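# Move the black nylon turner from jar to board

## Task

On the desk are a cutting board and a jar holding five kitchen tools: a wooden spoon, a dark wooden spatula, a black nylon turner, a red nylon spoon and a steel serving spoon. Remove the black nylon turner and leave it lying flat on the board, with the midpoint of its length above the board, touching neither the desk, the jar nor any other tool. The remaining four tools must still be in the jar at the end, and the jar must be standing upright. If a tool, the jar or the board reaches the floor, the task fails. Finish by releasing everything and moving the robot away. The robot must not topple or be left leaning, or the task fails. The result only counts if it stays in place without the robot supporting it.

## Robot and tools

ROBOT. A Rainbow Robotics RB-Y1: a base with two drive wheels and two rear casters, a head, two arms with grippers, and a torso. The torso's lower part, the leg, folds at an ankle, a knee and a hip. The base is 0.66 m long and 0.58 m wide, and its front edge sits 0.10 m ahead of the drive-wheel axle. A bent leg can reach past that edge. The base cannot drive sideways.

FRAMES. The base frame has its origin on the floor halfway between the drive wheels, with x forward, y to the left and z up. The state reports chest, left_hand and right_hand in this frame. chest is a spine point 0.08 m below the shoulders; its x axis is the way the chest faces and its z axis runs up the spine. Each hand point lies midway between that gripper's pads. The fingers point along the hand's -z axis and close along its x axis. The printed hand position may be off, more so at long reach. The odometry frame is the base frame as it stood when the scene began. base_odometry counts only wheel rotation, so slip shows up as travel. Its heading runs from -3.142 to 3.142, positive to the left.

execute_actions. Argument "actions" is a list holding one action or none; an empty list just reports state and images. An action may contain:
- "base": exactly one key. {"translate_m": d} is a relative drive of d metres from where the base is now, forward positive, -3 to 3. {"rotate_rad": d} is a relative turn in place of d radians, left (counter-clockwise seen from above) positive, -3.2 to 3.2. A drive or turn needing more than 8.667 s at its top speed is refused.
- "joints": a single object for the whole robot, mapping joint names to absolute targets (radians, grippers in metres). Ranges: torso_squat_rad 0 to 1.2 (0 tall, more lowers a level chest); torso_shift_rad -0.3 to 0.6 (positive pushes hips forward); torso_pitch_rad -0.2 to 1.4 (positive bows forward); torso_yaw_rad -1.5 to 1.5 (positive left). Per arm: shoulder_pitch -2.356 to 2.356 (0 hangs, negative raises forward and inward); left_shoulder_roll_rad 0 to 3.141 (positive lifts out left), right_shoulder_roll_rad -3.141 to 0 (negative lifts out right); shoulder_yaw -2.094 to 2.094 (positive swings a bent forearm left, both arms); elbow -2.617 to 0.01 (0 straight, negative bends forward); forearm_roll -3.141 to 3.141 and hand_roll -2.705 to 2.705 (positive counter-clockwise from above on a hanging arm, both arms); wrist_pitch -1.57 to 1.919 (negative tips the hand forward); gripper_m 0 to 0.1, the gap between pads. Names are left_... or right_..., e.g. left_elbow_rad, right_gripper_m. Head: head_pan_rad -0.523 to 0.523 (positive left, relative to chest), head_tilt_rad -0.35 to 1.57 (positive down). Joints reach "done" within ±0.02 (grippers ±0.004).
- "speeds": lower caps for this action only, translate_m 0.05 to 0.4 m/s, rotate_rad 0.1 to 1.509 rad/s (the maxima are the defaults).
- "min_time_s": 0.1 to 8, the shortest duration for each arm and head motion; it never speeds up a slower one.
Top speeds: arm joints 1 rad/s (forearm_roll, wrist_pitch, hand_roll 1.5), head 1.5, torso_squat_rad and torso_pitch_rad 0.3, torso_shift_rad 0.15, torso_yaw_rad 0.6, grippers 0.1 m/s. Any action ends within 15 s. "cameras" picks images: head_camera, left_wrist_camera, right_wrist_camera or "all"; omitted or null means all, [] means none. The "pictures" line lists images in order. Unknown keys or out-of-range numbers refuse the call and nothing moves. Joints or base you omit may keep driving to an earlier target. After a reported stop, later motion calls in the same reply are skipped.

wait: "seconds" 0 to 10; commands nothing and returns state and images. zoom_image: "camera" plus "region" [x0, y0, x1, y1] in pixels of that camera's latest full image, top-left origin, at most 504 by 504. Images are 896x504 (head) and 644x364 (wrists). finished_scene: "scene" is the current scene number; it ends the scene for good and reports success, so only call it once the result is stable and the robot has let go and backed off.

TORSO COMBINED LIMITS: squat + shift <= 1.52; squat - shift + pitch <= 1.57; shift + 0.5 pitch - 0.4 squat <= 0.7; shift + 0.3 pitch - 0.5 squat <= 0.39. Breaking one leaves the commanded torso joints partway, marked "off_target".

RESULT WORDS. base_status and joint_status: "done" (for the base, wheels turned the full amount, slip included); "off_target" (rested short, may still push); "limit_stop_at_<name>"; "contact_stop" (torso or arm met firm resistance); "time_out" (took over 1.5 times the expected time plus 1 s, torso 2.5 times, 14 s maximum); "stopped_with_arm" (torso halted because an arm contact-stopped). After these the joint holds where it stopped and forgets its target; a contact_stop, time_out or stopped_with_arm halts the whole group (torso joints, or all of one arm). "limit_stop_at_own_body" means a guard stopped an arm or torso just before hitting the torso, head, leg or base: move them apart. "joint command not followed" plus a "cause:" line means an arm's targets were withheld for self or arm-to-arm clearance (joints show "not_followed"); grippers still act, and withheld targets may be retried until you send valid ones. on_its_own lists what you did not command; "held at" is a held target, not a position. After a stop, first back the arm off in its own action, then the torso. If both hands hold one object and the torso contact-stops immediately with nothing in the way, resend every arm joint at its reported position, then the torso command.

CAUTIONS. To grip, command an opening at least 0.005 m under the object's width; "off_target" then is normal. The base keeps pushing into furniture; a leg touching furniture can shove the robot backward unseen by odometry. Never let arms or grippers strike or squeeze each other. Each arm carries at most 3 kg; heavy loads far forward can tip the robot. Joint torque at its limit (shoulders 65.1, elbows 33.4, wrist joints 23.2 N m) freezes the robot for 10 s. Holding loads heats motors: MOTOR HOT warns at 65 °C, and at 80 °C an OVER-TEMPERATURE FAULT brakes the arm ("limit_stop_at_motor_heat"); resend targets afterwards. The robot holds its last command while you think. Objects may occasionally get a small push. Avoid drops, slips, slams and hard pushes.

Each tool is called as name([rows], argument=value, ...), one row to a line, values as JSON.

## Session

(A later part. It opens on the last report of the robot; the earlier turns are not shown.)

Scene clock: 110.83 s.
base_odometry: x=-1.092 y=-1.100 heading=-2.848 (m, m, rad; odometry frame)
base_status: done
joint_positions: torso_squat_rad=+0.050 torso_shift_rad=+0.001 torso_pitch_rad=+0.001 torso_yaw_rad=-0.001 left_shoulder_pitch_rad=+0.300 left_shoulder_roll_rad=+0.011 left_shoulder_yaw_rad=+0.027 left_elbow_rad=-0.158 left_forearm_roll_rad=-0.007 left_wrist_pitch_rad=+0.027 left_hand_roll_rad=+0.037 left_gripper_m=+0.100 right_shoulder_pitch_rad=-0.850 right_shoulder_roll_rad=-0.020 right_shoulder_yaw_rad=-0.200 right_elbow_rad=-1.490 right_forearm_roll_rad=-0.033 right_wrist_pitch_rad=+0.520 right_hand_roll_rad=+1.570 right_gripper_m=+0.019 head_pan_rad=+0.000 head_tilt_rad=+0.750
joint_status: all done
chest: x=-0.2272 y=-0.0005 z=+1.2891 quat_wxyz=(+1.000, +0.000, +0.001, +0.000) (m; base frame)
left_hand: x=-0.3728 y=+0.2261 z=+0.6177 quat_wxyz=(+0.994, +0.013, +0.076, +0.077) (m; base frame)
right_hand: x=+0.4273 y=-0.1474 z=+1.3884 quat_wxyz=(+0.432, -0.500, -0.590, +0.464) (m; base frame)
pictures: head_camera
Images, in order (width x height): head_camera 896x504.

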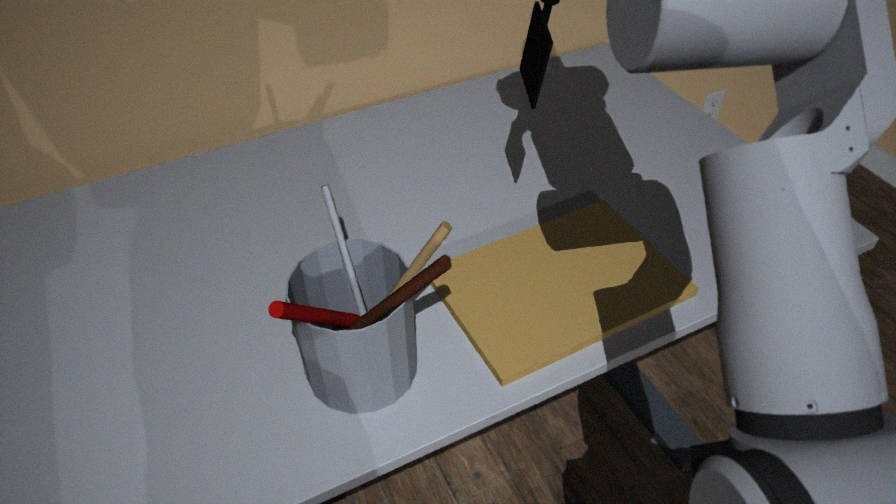

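execute_actions([
  {"base":{"translate_m":0.22},"joints":{"right_shoulder_pitch_rad":-1.15,"right_shoulder_roll_rad":-0.35,"right_elbow_rad":-0.9,"right_wrist_pitch_rad":1.6,"right_hand_roll_rad":0.75,"head_tilt_rad":0.8},"min_time_s":2},
], cameras=["head_camera"])

execute_actions([
  {"joints":{"torso_pitch_rad":0.3,"right_elbow_rad":-0.7,"right_wrist_pitch_rad":1.5}},
], cameras=["head_camera","right_wrist_camera"])

Scene clock: 126.77 s.
base_odometry: x=-1.303 y=-1.163 heading=-2.849 (m, m, rad; odometry frame)
base_status: done
joint_positions: torso_squat_rad=+0.050 torso_shift_rad=+0.001 torso_pitch_rad=+0.001 torso_yaw_rad=-0.001 left_shoulder_pitch_rad=+0.300 left_shoulder_roll_rad=+0.011 left_shoulder_yaw_rad=+0.027 left_elbow_rad=-0.158 left_forearm_roll_rad=-0.007 left_wrist_pitch_rad=+0.027 left_hand_roll_rad=+0.037 left_gripper_m=+0.100 right_shoulder_pitch_rad=-1.149 right_shoulder_roll_rad=-0.350 right_shoulder_yaw_rad=-0.200 right_elbow_rad=-0.900 right_forearm_roll_rad=-0.033 right_wrist_pitch_rad=+1.600 right_hand_roll_rad=+0.750 right_gripper_m=+0.019 head_pan_rad=+0.000 head_tilt_rad=+0.800
joint_status: all done
chest: x=-0.2271 y=-0.0005 z=+1.2891 quat_wxyz=(+1.000, +0.000, +0.001, +0.000) (m; base frame)
left_hand: x=-0.3727 y=+0.2261 z=+0.6177 quat_wxyz=(+0.994, +0.013, +0.076, +0.077) (m; base frame)
right_hand: x=+0.3788 y=-0.2953 z=+1.1807 quat_wxyz=(+0.909, -0.153, -0.185, +0.340) (m; base frame)
pictures: head_camera
Images, in order (width x height): head_camera 896x504.

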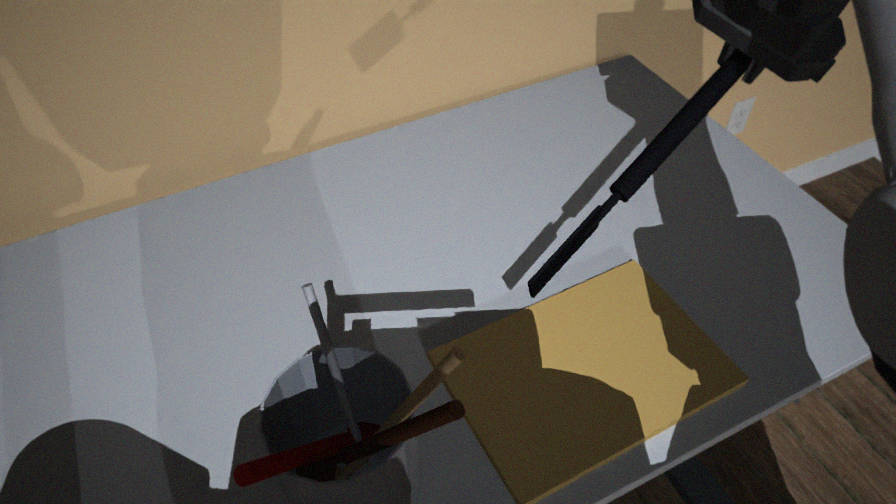

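Scene clock: 128.53 s.
base_odometry: x=-1.303 y=-1.163 heading=-2.849 (m, m, rad; odometry frame)
base_status: not commanded
joint_positions: torso_squat_rad=+0.050 torso_shift_rad=+0.001 torso_pitch_rad=+0.300 torso_yaw_rad=-0.001 left_shoulder_pitch_rad=+0.300 left_shoulder_roll_rad=+0.011 left_shoulder_yaw_rad=+0.027 left_elbow_rad=-0.158 left_forearm_roll_rad=-0.007 left_wrist_pitch_rad=+0.027 left_hand_roll_rad=+0.037 left_gripper_m=+0.100 right_shoulder_pitch_rad=-1.150 right_shoulder_roll_rad=-0.350 right_shoulder_yaw_rad=-0.200 right_elbow_rad=-0.700 right_forearm_roll_rad=-0.033 right_wrist_pitch_rad=+1.500 right_hand_roll_rad=+0.750 right_gripper_m=+0.019 head_pan_rad=+0.000 head_tilt_rad=+0.800
joint_status: all done
chest: x=-0.1360 y=-0.0005 z=+1.2752 quat_wxyz=(+0.989, +0.000, +0.150, +0.000) (m; base frame)
left_hand: x=-0.4729 y=+0.2260 z=+0.6765 quat_wxyz=(+0.972, +0.024, +0.223, +0.075) (m; base frame)
right_hand: x=+0.3867 y=-0.3043 z=+0.9401 quat_wxyz=(+0.932, -0.082, -0.002, +0.353) (m; base frame)
pictures: head_camera, right_wrist_camera
Images, in order (width x height): head_camera 896x504, right_wrist_camera 644x364.

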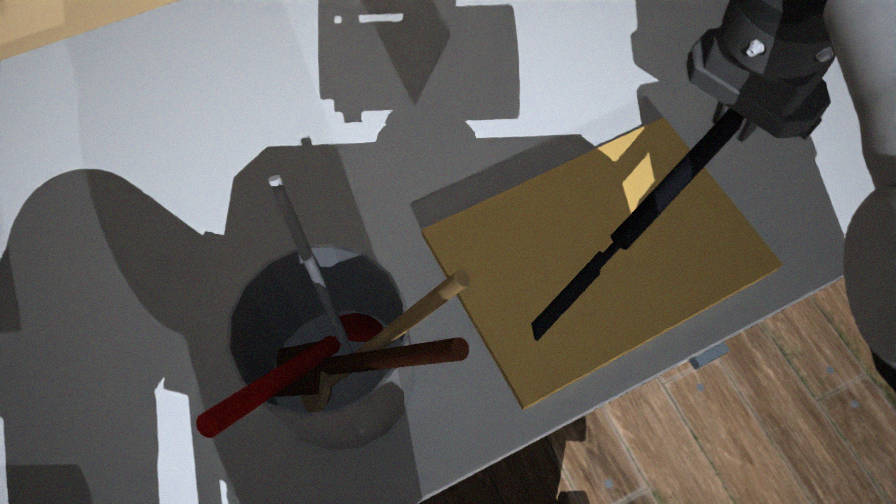

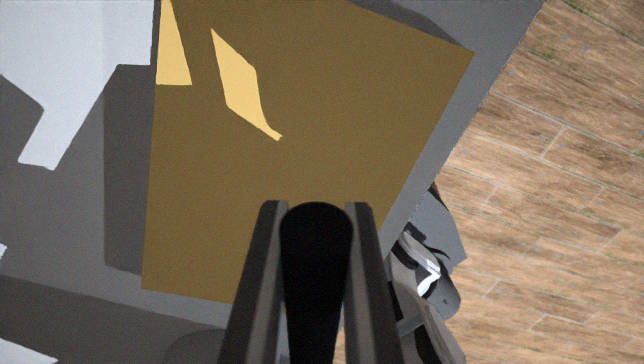

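execute_actions([
  {"joints":{"torso_squat_rad":0.5,"right_hand_roll_rad":0.55,"right_forearm_roll_rad":-0.15,"head_tilt_rad":0.65,"head_pan_rad":-0.2}},
], cameras=["head_camera","right_wrist_camera"])

Scene clock: 137.10 s.
base_odometry: x=-1.303 y=-1.163 heading=-2.849 (m, m, rad; odometry frame)
base_status: not commanded
joint_positions: torso_squat_rad=+0.500 torso_shift_rad=+0.001 torso_pitch_rad=+0.300 torso_yaw_rad=-0.001 left_shoulder_pitch_rad=+0.300 left_shoulder_roll_rad=+0.011 left_shoulder_yaw_rad=+0.027 left_elbow_rad=-0.158 left_forearm_roll_rad=-0.007 left_wrist_pitch_rad=+0.027 left_hand_roll_rad=+0.037 left_gripper_m=+0.100 right_shoulder_pitch_rad=-1.150 right_shoulder_roll_rad=-0.350 right_shoulder_yaw_rad=-0.200 right_elbow_rad=-0.700 right_forearm_roll_rad=-0.150 right_wrist_pitch_rad=+1.500 right_hand_roll_rad=+0.550 right_gripper_m=+0.019 head_pan_rad=-0.200 head_tilt_rad=+0.650
joint_status: all done
chest: x=-0.1361 y=-0.0005 z=+1.1904 quat_wxyz=(+0.989, +0.000, +0.149, +0.000) (m; base frame)
left_hand: x=-0.4730 y=+0.2261 z=+0.5917 quat_wxyz=(+0.972, +0.024, +0.223, +0.075) (m; base frame)
right_hand: x=+0.3875 y=-0.2775 z=+0.8529 quat_wxyz=(+0.966, -0.025, -0.027, +0.257) (m; base frame)
pictures: head_camera, right_wrist_camera
Images, in order (width x height): head_camera 896x504, right_wrist_camera 644x364.

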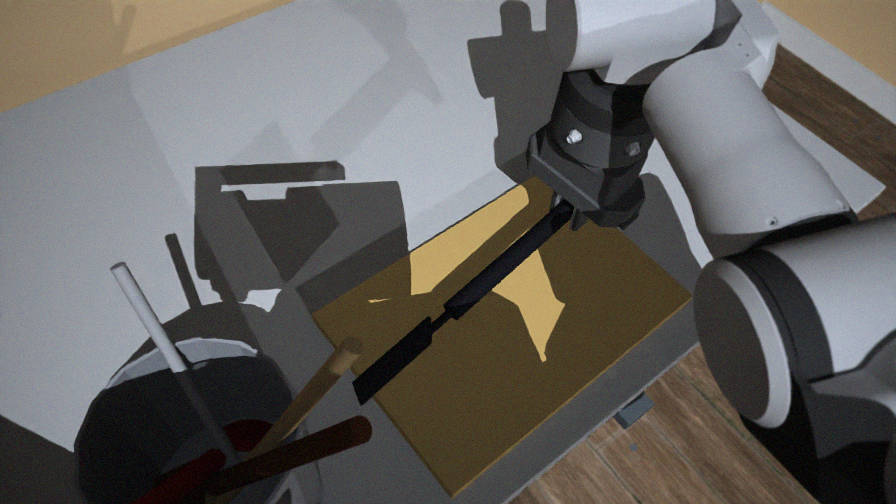

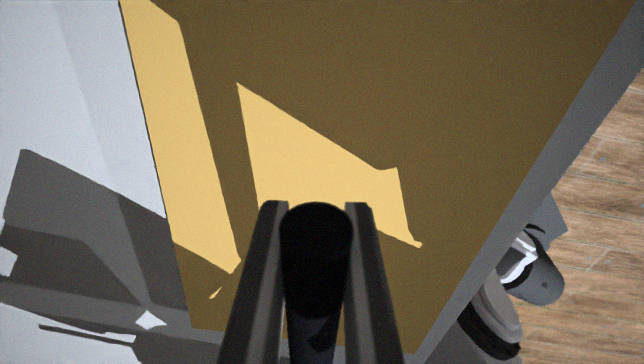

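execute_actions([
  {"joints":{"torso_squat_rad":0.6,"torso_yaw_rad":-0.09,"right_forearm_roll_rad":-0.2,"right_hand_roll_rad":0.65}},
], cameras=["head_camera","right_wrist_camera"])

Scene clock: 141.60 s.
base_odometry: x=-1.303 y=-1.163 heading=-2.849 (m, m, rad; odometry frame)
base_status: not commanded
joint_positions: torso_squat_rad=+0.600 torso_shift_rad=+0.001 torso_pitch_rad=+0.300 torso_yaw_rad=-0.090 left_shoulder_pitch_rad=+0.300 left_shoulder_roll_rad=+0.011 left_shoulder_yaw_rad=+0.027 left_elbow_rad=-0.158 left_forearm_roll_rad=-0.007 left_wrist_pitch_rad=+0.027 left_hand_roll_rad=+0.037 left_gripper_m=+0.100 right_shoulder_pitch_rad=-1.150 right_shoulder_roll_rad=-0.350 right_shoulder_yaw_rad=-0.200 right_elbow_rad=-0.700 right_forearm_roll_rad=-0.200 right_wrist_pitch_rad=+1.500 right_hand_roll_rad=+0.650 right_gripper_m=+0.019 head_pan_rad=-0.200 head_tilt_rad=+0.650
joint_status: all done
chest: x=-0.1362 y=-0.0005 z=+1.1538 quat_wxyz=(+0.988, -0.006, +0.149, -0.044) (m; base frame)
left_hand: x=-0.4533 y=+0.2381 z=+0.5490 quat_wxyz=(+0.974, +0.021, +0.223, +0.030) (m; base frame)
right_hand: x=+0.3630 y=-0.3183 z=+0.8239 quat_wxyz=(+0.964, -0.017, -0.030, +0.264) (m; base frame)
pictures: head_camera, right_wrist_camera
Images, in order (width x height): head_camera 896x504, right_wrist_camera 644x364.

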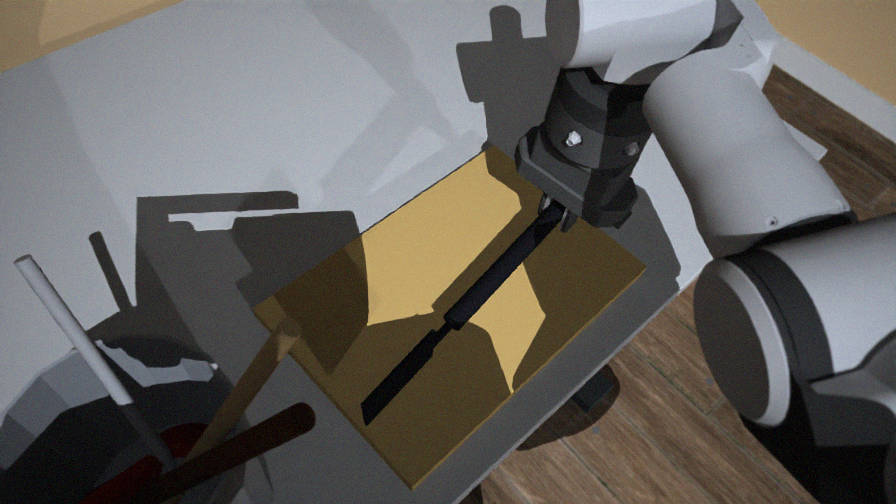

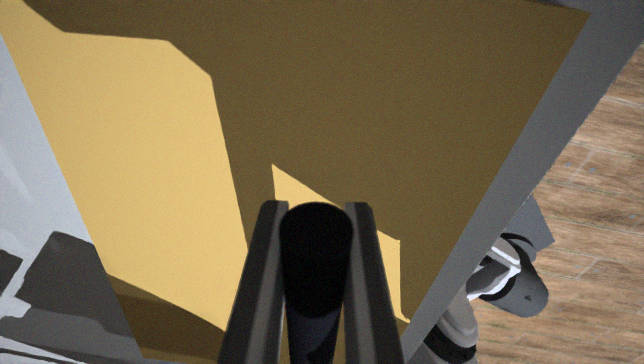

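execute_actions([
  {"joints":{"torso_squat_rad":0.67,"right_hand_roll_rad":0.57}},
], cameras=["head_camera","right_wrist_camera"])

Scene clock: 145.07 s.
base_odometry: x=-1.303 y=-1.163 heading=-2.849 (m, m, rad; odometry frame)
base_status: not commanded
joint_positions: torso_squat_rad=+0.670 torso_shift_rad=+0.001 torso_pitch_rad=+0.300 torso_yaw_rad=-0.090 left_shoulder_pitch_rad=+0.300 left_shoulder_roll_rad=+0.011 left_shoulder_yaw_rad=+0.027 left_elbow_rad=-0.158 left_forearm_roll_rad=-0.007 left_wrist_pitch_rad=+0.027 left_hand_roll_rad=+0.037 left_gripper_m=+0.100 right_shoulder_pitch_rad=-1.150 right_shoulder_roll_rad=-0.350 right_shoulder_yaw_rad=-0.200 right_elbow_rad=-0.700 right_forearm_roll_rad=-0.200 right_wrist_pitch_rad=+1.500 right_hand_roll_rad=+0.570 right_gripper_m=+0.019 head_pan_rad=-0.200 head_tilt_rad=+0.650
joint_status: all done
chest: x=-0.1362 y=-0.0004 z=+1.1248 quat_wxyz=(+0.988, -0.006, +0.149, -0.044) (m; base frame)
left_hand: x=-0.4533 y=+0.2381 z=+0.5200 quat_wxyz=(+0.974, +0.021, +0.223, +0.030) (m; base frame)
right_hand: x=+0.3629 y=-0.3183 z=+0.7948 quat_wxyz=(+0.974, -0.016, -0.031, +0.225) (m; base frame)
pictures: head_camera, right_wrist_camera
Images, in order (width x height): head_camera 896x504, right_wrist_camera 644x364.

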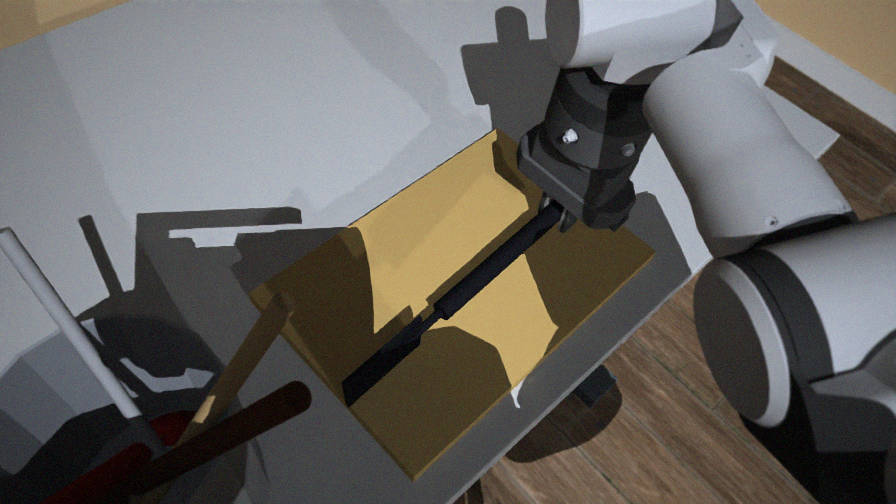

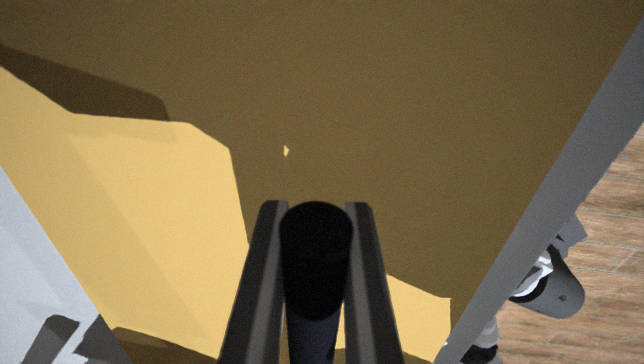

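execute_actions([
  {"joints":{"torso_squat_rad":0.7,"torso_yaw_rad":-0.12}},
], cameras=[])

execute_actions([
  {"joints":{"right_gripper_m":0.07}},
], cameras=[])

execute_actions([
  {"joints":{"torso_squat_rad":0.45}},
], cameras=["head_camera","right_wrist_camera"])

Scene clock: 150.37 s.
base_odometry: x=-1.303 y=-1.163 heading=-2.849 (m, m, rad; odometry frame)
base_status: not commanded
joint_positions: torso_squat_rad=+0.700 torso_shift_rad=+0.001 torso_pitch_rad=+0.300 torso_yaw_rad=-0.120 left_shoulder_pitch_rad=+0.300 left_shoulder_roll_rad=+0.011 left_shoulder_yaw_rad=+0.027 left_elbow_rad=-0.158 left_forearm_roll_rad=-0.007 left_wrist_pitch_rad=+0.027 left_hand_roll_rad=+0.037 left_gripper_m=+0.100 right_shoulder_pitch_rad=-1.150 right_shoulder_roll_rad=-0.350 right_shoulder_yaw_rad=-0.200 right_elbow_rad=-0.700 right_forearm_roll_rad=-0.200 right_wrist_pitch_rad=+1.500 right_hand_roll_rad=+0.570 right_gripper_m=+0.019 head_pan_rad=-0.200 head_tilt_rad=+0.650
joint_status: all done
chest: x=-0.1362 y=-0.0004 z=+1.1115 quat_wxyz=(+0.987, -0.009, +0.149, -0.059) (m; base frame)
left_hand: x=-0.4464 y=+0.2417 z=+0.5045 quat_wxyz=(+0.975, +0.020, +0.223, +0.015) (m; base frame)
right_hand: x=+0.3536 y=-0.3353 z=+0.7845 quat_wxyz=(+0.977, -0.021, -0.030, +0.211) (m; base frame)
pictures: none
No camera images: the call's "cameras" was empty. Leave "cameras" out to get every camera's image.

Scene clock: 151.53 s.
base_odometry: x=-1.303 y=-1.163 heading=-2.849 (m, m, rad; odometry frame)
base_status: not commanded
joint_positions: torso_squat_rad=+0.700 torso_shift_rad=+0.001 torso_pitch_rad=+0.300 torso_yaw_rad=-0.120 left_shoulder_pitch_rad=+0.300 left_shoulder_roll_rad=+0.011 left_shoulder_yaw_rad=+0.027 left_elbow_rad=-0.158 left_forearm_roll_rad=-0.007 left_wrist_pitch_rad=+0.027 left_hand_roll_rad=+0.037 left_gripper_m=+0.100 right_shoulder_pitch_rad=-1.150 right_shoulder_roll_rad=-0.350 right_shoulder_yaw_rad=-0.200 right_elbow_rad=-0.700 right_forearm_roll_rad=-0.200 right_wrist_pitch_rad=+1.500 right_hand_roll_rad=+0.570 right_gripper_m=+0.070 head_pan_rad=-0.200 head_tilt_rad=+0.650
joint_status: all done
chest: x=-0.1362 y=-0.0004 z=+1.1115 quat_wxyz=(+0.987, -0.009, +0.149, -0.059) (m; base frame)
left_hand: x=-0.4464 y=+0.2417 z=+0.5045 quat_wxyz=(+0.975, +0.020, +0.223, +0.015) (m; base frame)
right_hand: x=+0.3536 y=-0.3353 z=+0.7845 quat_wxyz=(+0.977, -0.021, -0.030, +0.211) (m; base frame)
pictures: none
No camera images: the call's "cameras" was empty. Leave "cameras" out to get every camera's image.

Scene clock: 153.17 s.
base_odometry: x=-1.303 y=-1.163 heading=-2.849 (m, m, rad; odometry frame)
base_status: not commanded
joint_positions: torso_squat_rad=+0.450 torso_shift_rad=+0.001 torso_pitch_rad=+0.300 torso_yaw_rad=-0.120 left_shoulder_pitch_rad=+0.300 left_shoulder_roll_rad=+0.011 left_shoulder_yaw_rad=+0.027 left_elbow_rad=-0.158 left_forearm_roll_rad=-0.007 left_wrist_pitch_rad=+0.027 left_hand_roll_rad=+0.037 left_gripper_m=+0.100 right_shoulder_pitch_rad=-1.150 right_shoulder_roll_rad=-0.350 right_shoulder_yaw_rad=-0.200 right_elbow_rad=-0.700 right_forearm_roll_rad=-0.200 right_wrist_pitch_rad=+1.500 right_hand_roll_rad=+0.570 right_gripper_m=+0.070 head_pan_rad=-0.200 head_tilt_rad=+0.650
joint_status: all done
chest: x=-0.1360 y=-0.0005 z=+1.2064 quat_wxyz=(+0.987, -0.009, +0.149, -0.059) (m; base frame)
left_hand: x=-0.4464 y=+0.2417 z=+0.5996 quat_wxyz=(+0.975, +0.020, +0.223, +0.015) (m; base frame)
right_hand: x=+0.3537 y=-0.3354 z=+0.8792 quat_wxyz=(+0.977, -0.021, -0.029, +0.211) (m; base frame)
pictures: head_camera, right_wrist_camera
Images, in order (width x height): head_camera 896x504, right_wrist_camera 644x364.

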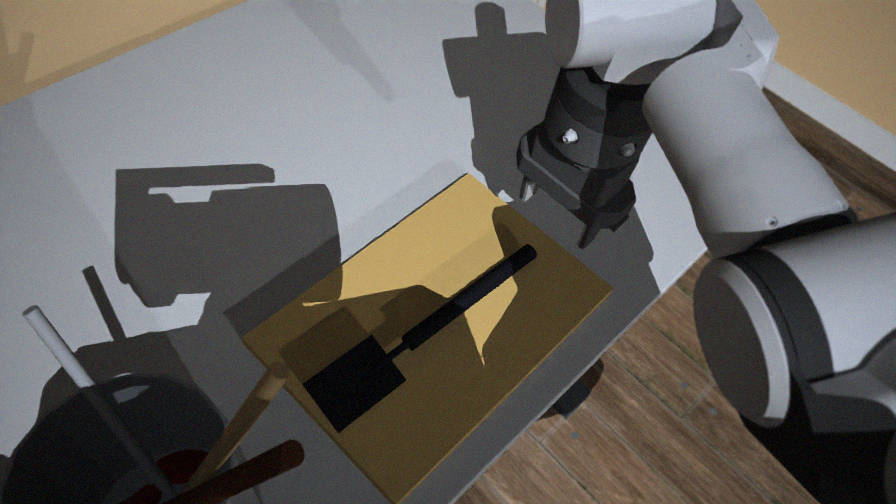

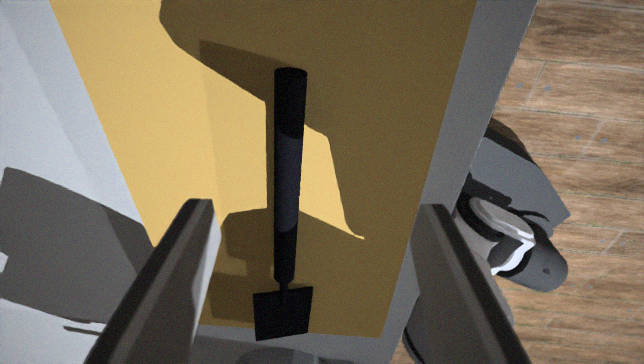

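execute_actions([
  {"base":{"translate_m":-0.4},"joints":{"torso_pitch_rad":0,"head_pan_rad":0.2}},
], cameras=["head_camera"])

finished_scene(scene=1)

Scene clock: 160.80 s.
base_odometry: x=-0.920 y=-1.048 heading=-2.851 (m, m, rad; odometry frame)
base_status: done
joint_positions: torso_squat_rad=+0.450 torso_shift_rad=+0.001 torso_pitch_rad=+0.000 torso_yaw_rad=-0.120 left_shoulder_pitch_rad=+0.300 left_shoulder_roll_rad=+0.011 left_shoulder_yaw_rad=+0.027 left_elbow_rad=-0.158 left_forearm_roll_rad=-0.007 left_wrist_pitch_rad=+0.027 left_hand_roll_rad=+0.037 left_gripper_m=+0.100 right_shoulder_pitch_rad=-1.150 right_shoulder_roll_rad=-0.350 right_shoulder_yaw_rad=-0.200 right_elbow_rad=-0.700 right_forearm_roll_rad=-0.200 right_wrist_pitch_rad=+1.500 right_hand_roll_rad=+0.570 right_gripper_m=+0.070 head_pan_rad=+0.200 head_tilt_rad=+0.650
joint_status: all done
chest: x=-0.2276 y=-0.0005 z=+1.2202 quat_wxyz=(+0.998, +0.000, +0.000, -0.060) (m; base frame)
left_hand: x=-0.3446 y=+0.2417 z=+0.5487 quat_wxyz=(+0.997, +0.017, +0.075, +0.018) (m; base frame)
right_hand: x=+0.3369 y=-0.3356 z=+1.0526 quat_wxyz=(+0.961, -0.052, -0.175, +0.205) (m; base frame)
pictures: head_camera
Images, in order (width x height): head_camera 896x504.

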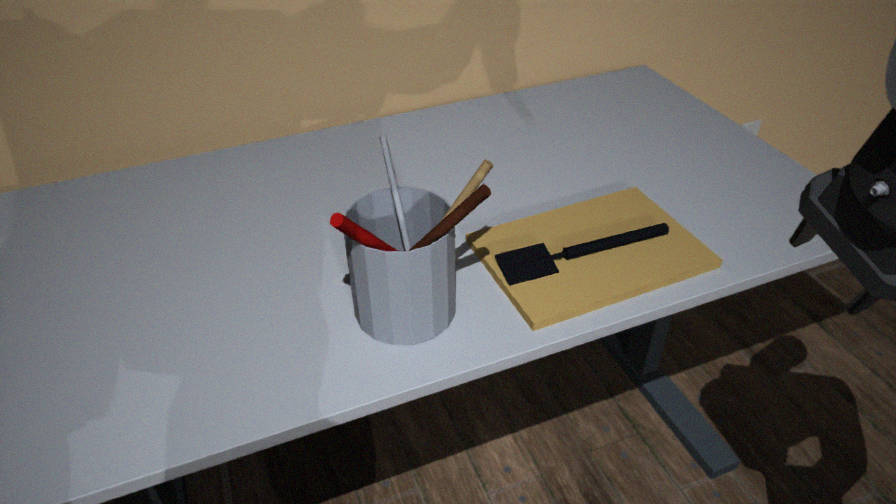

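The scene is finished: the task was done.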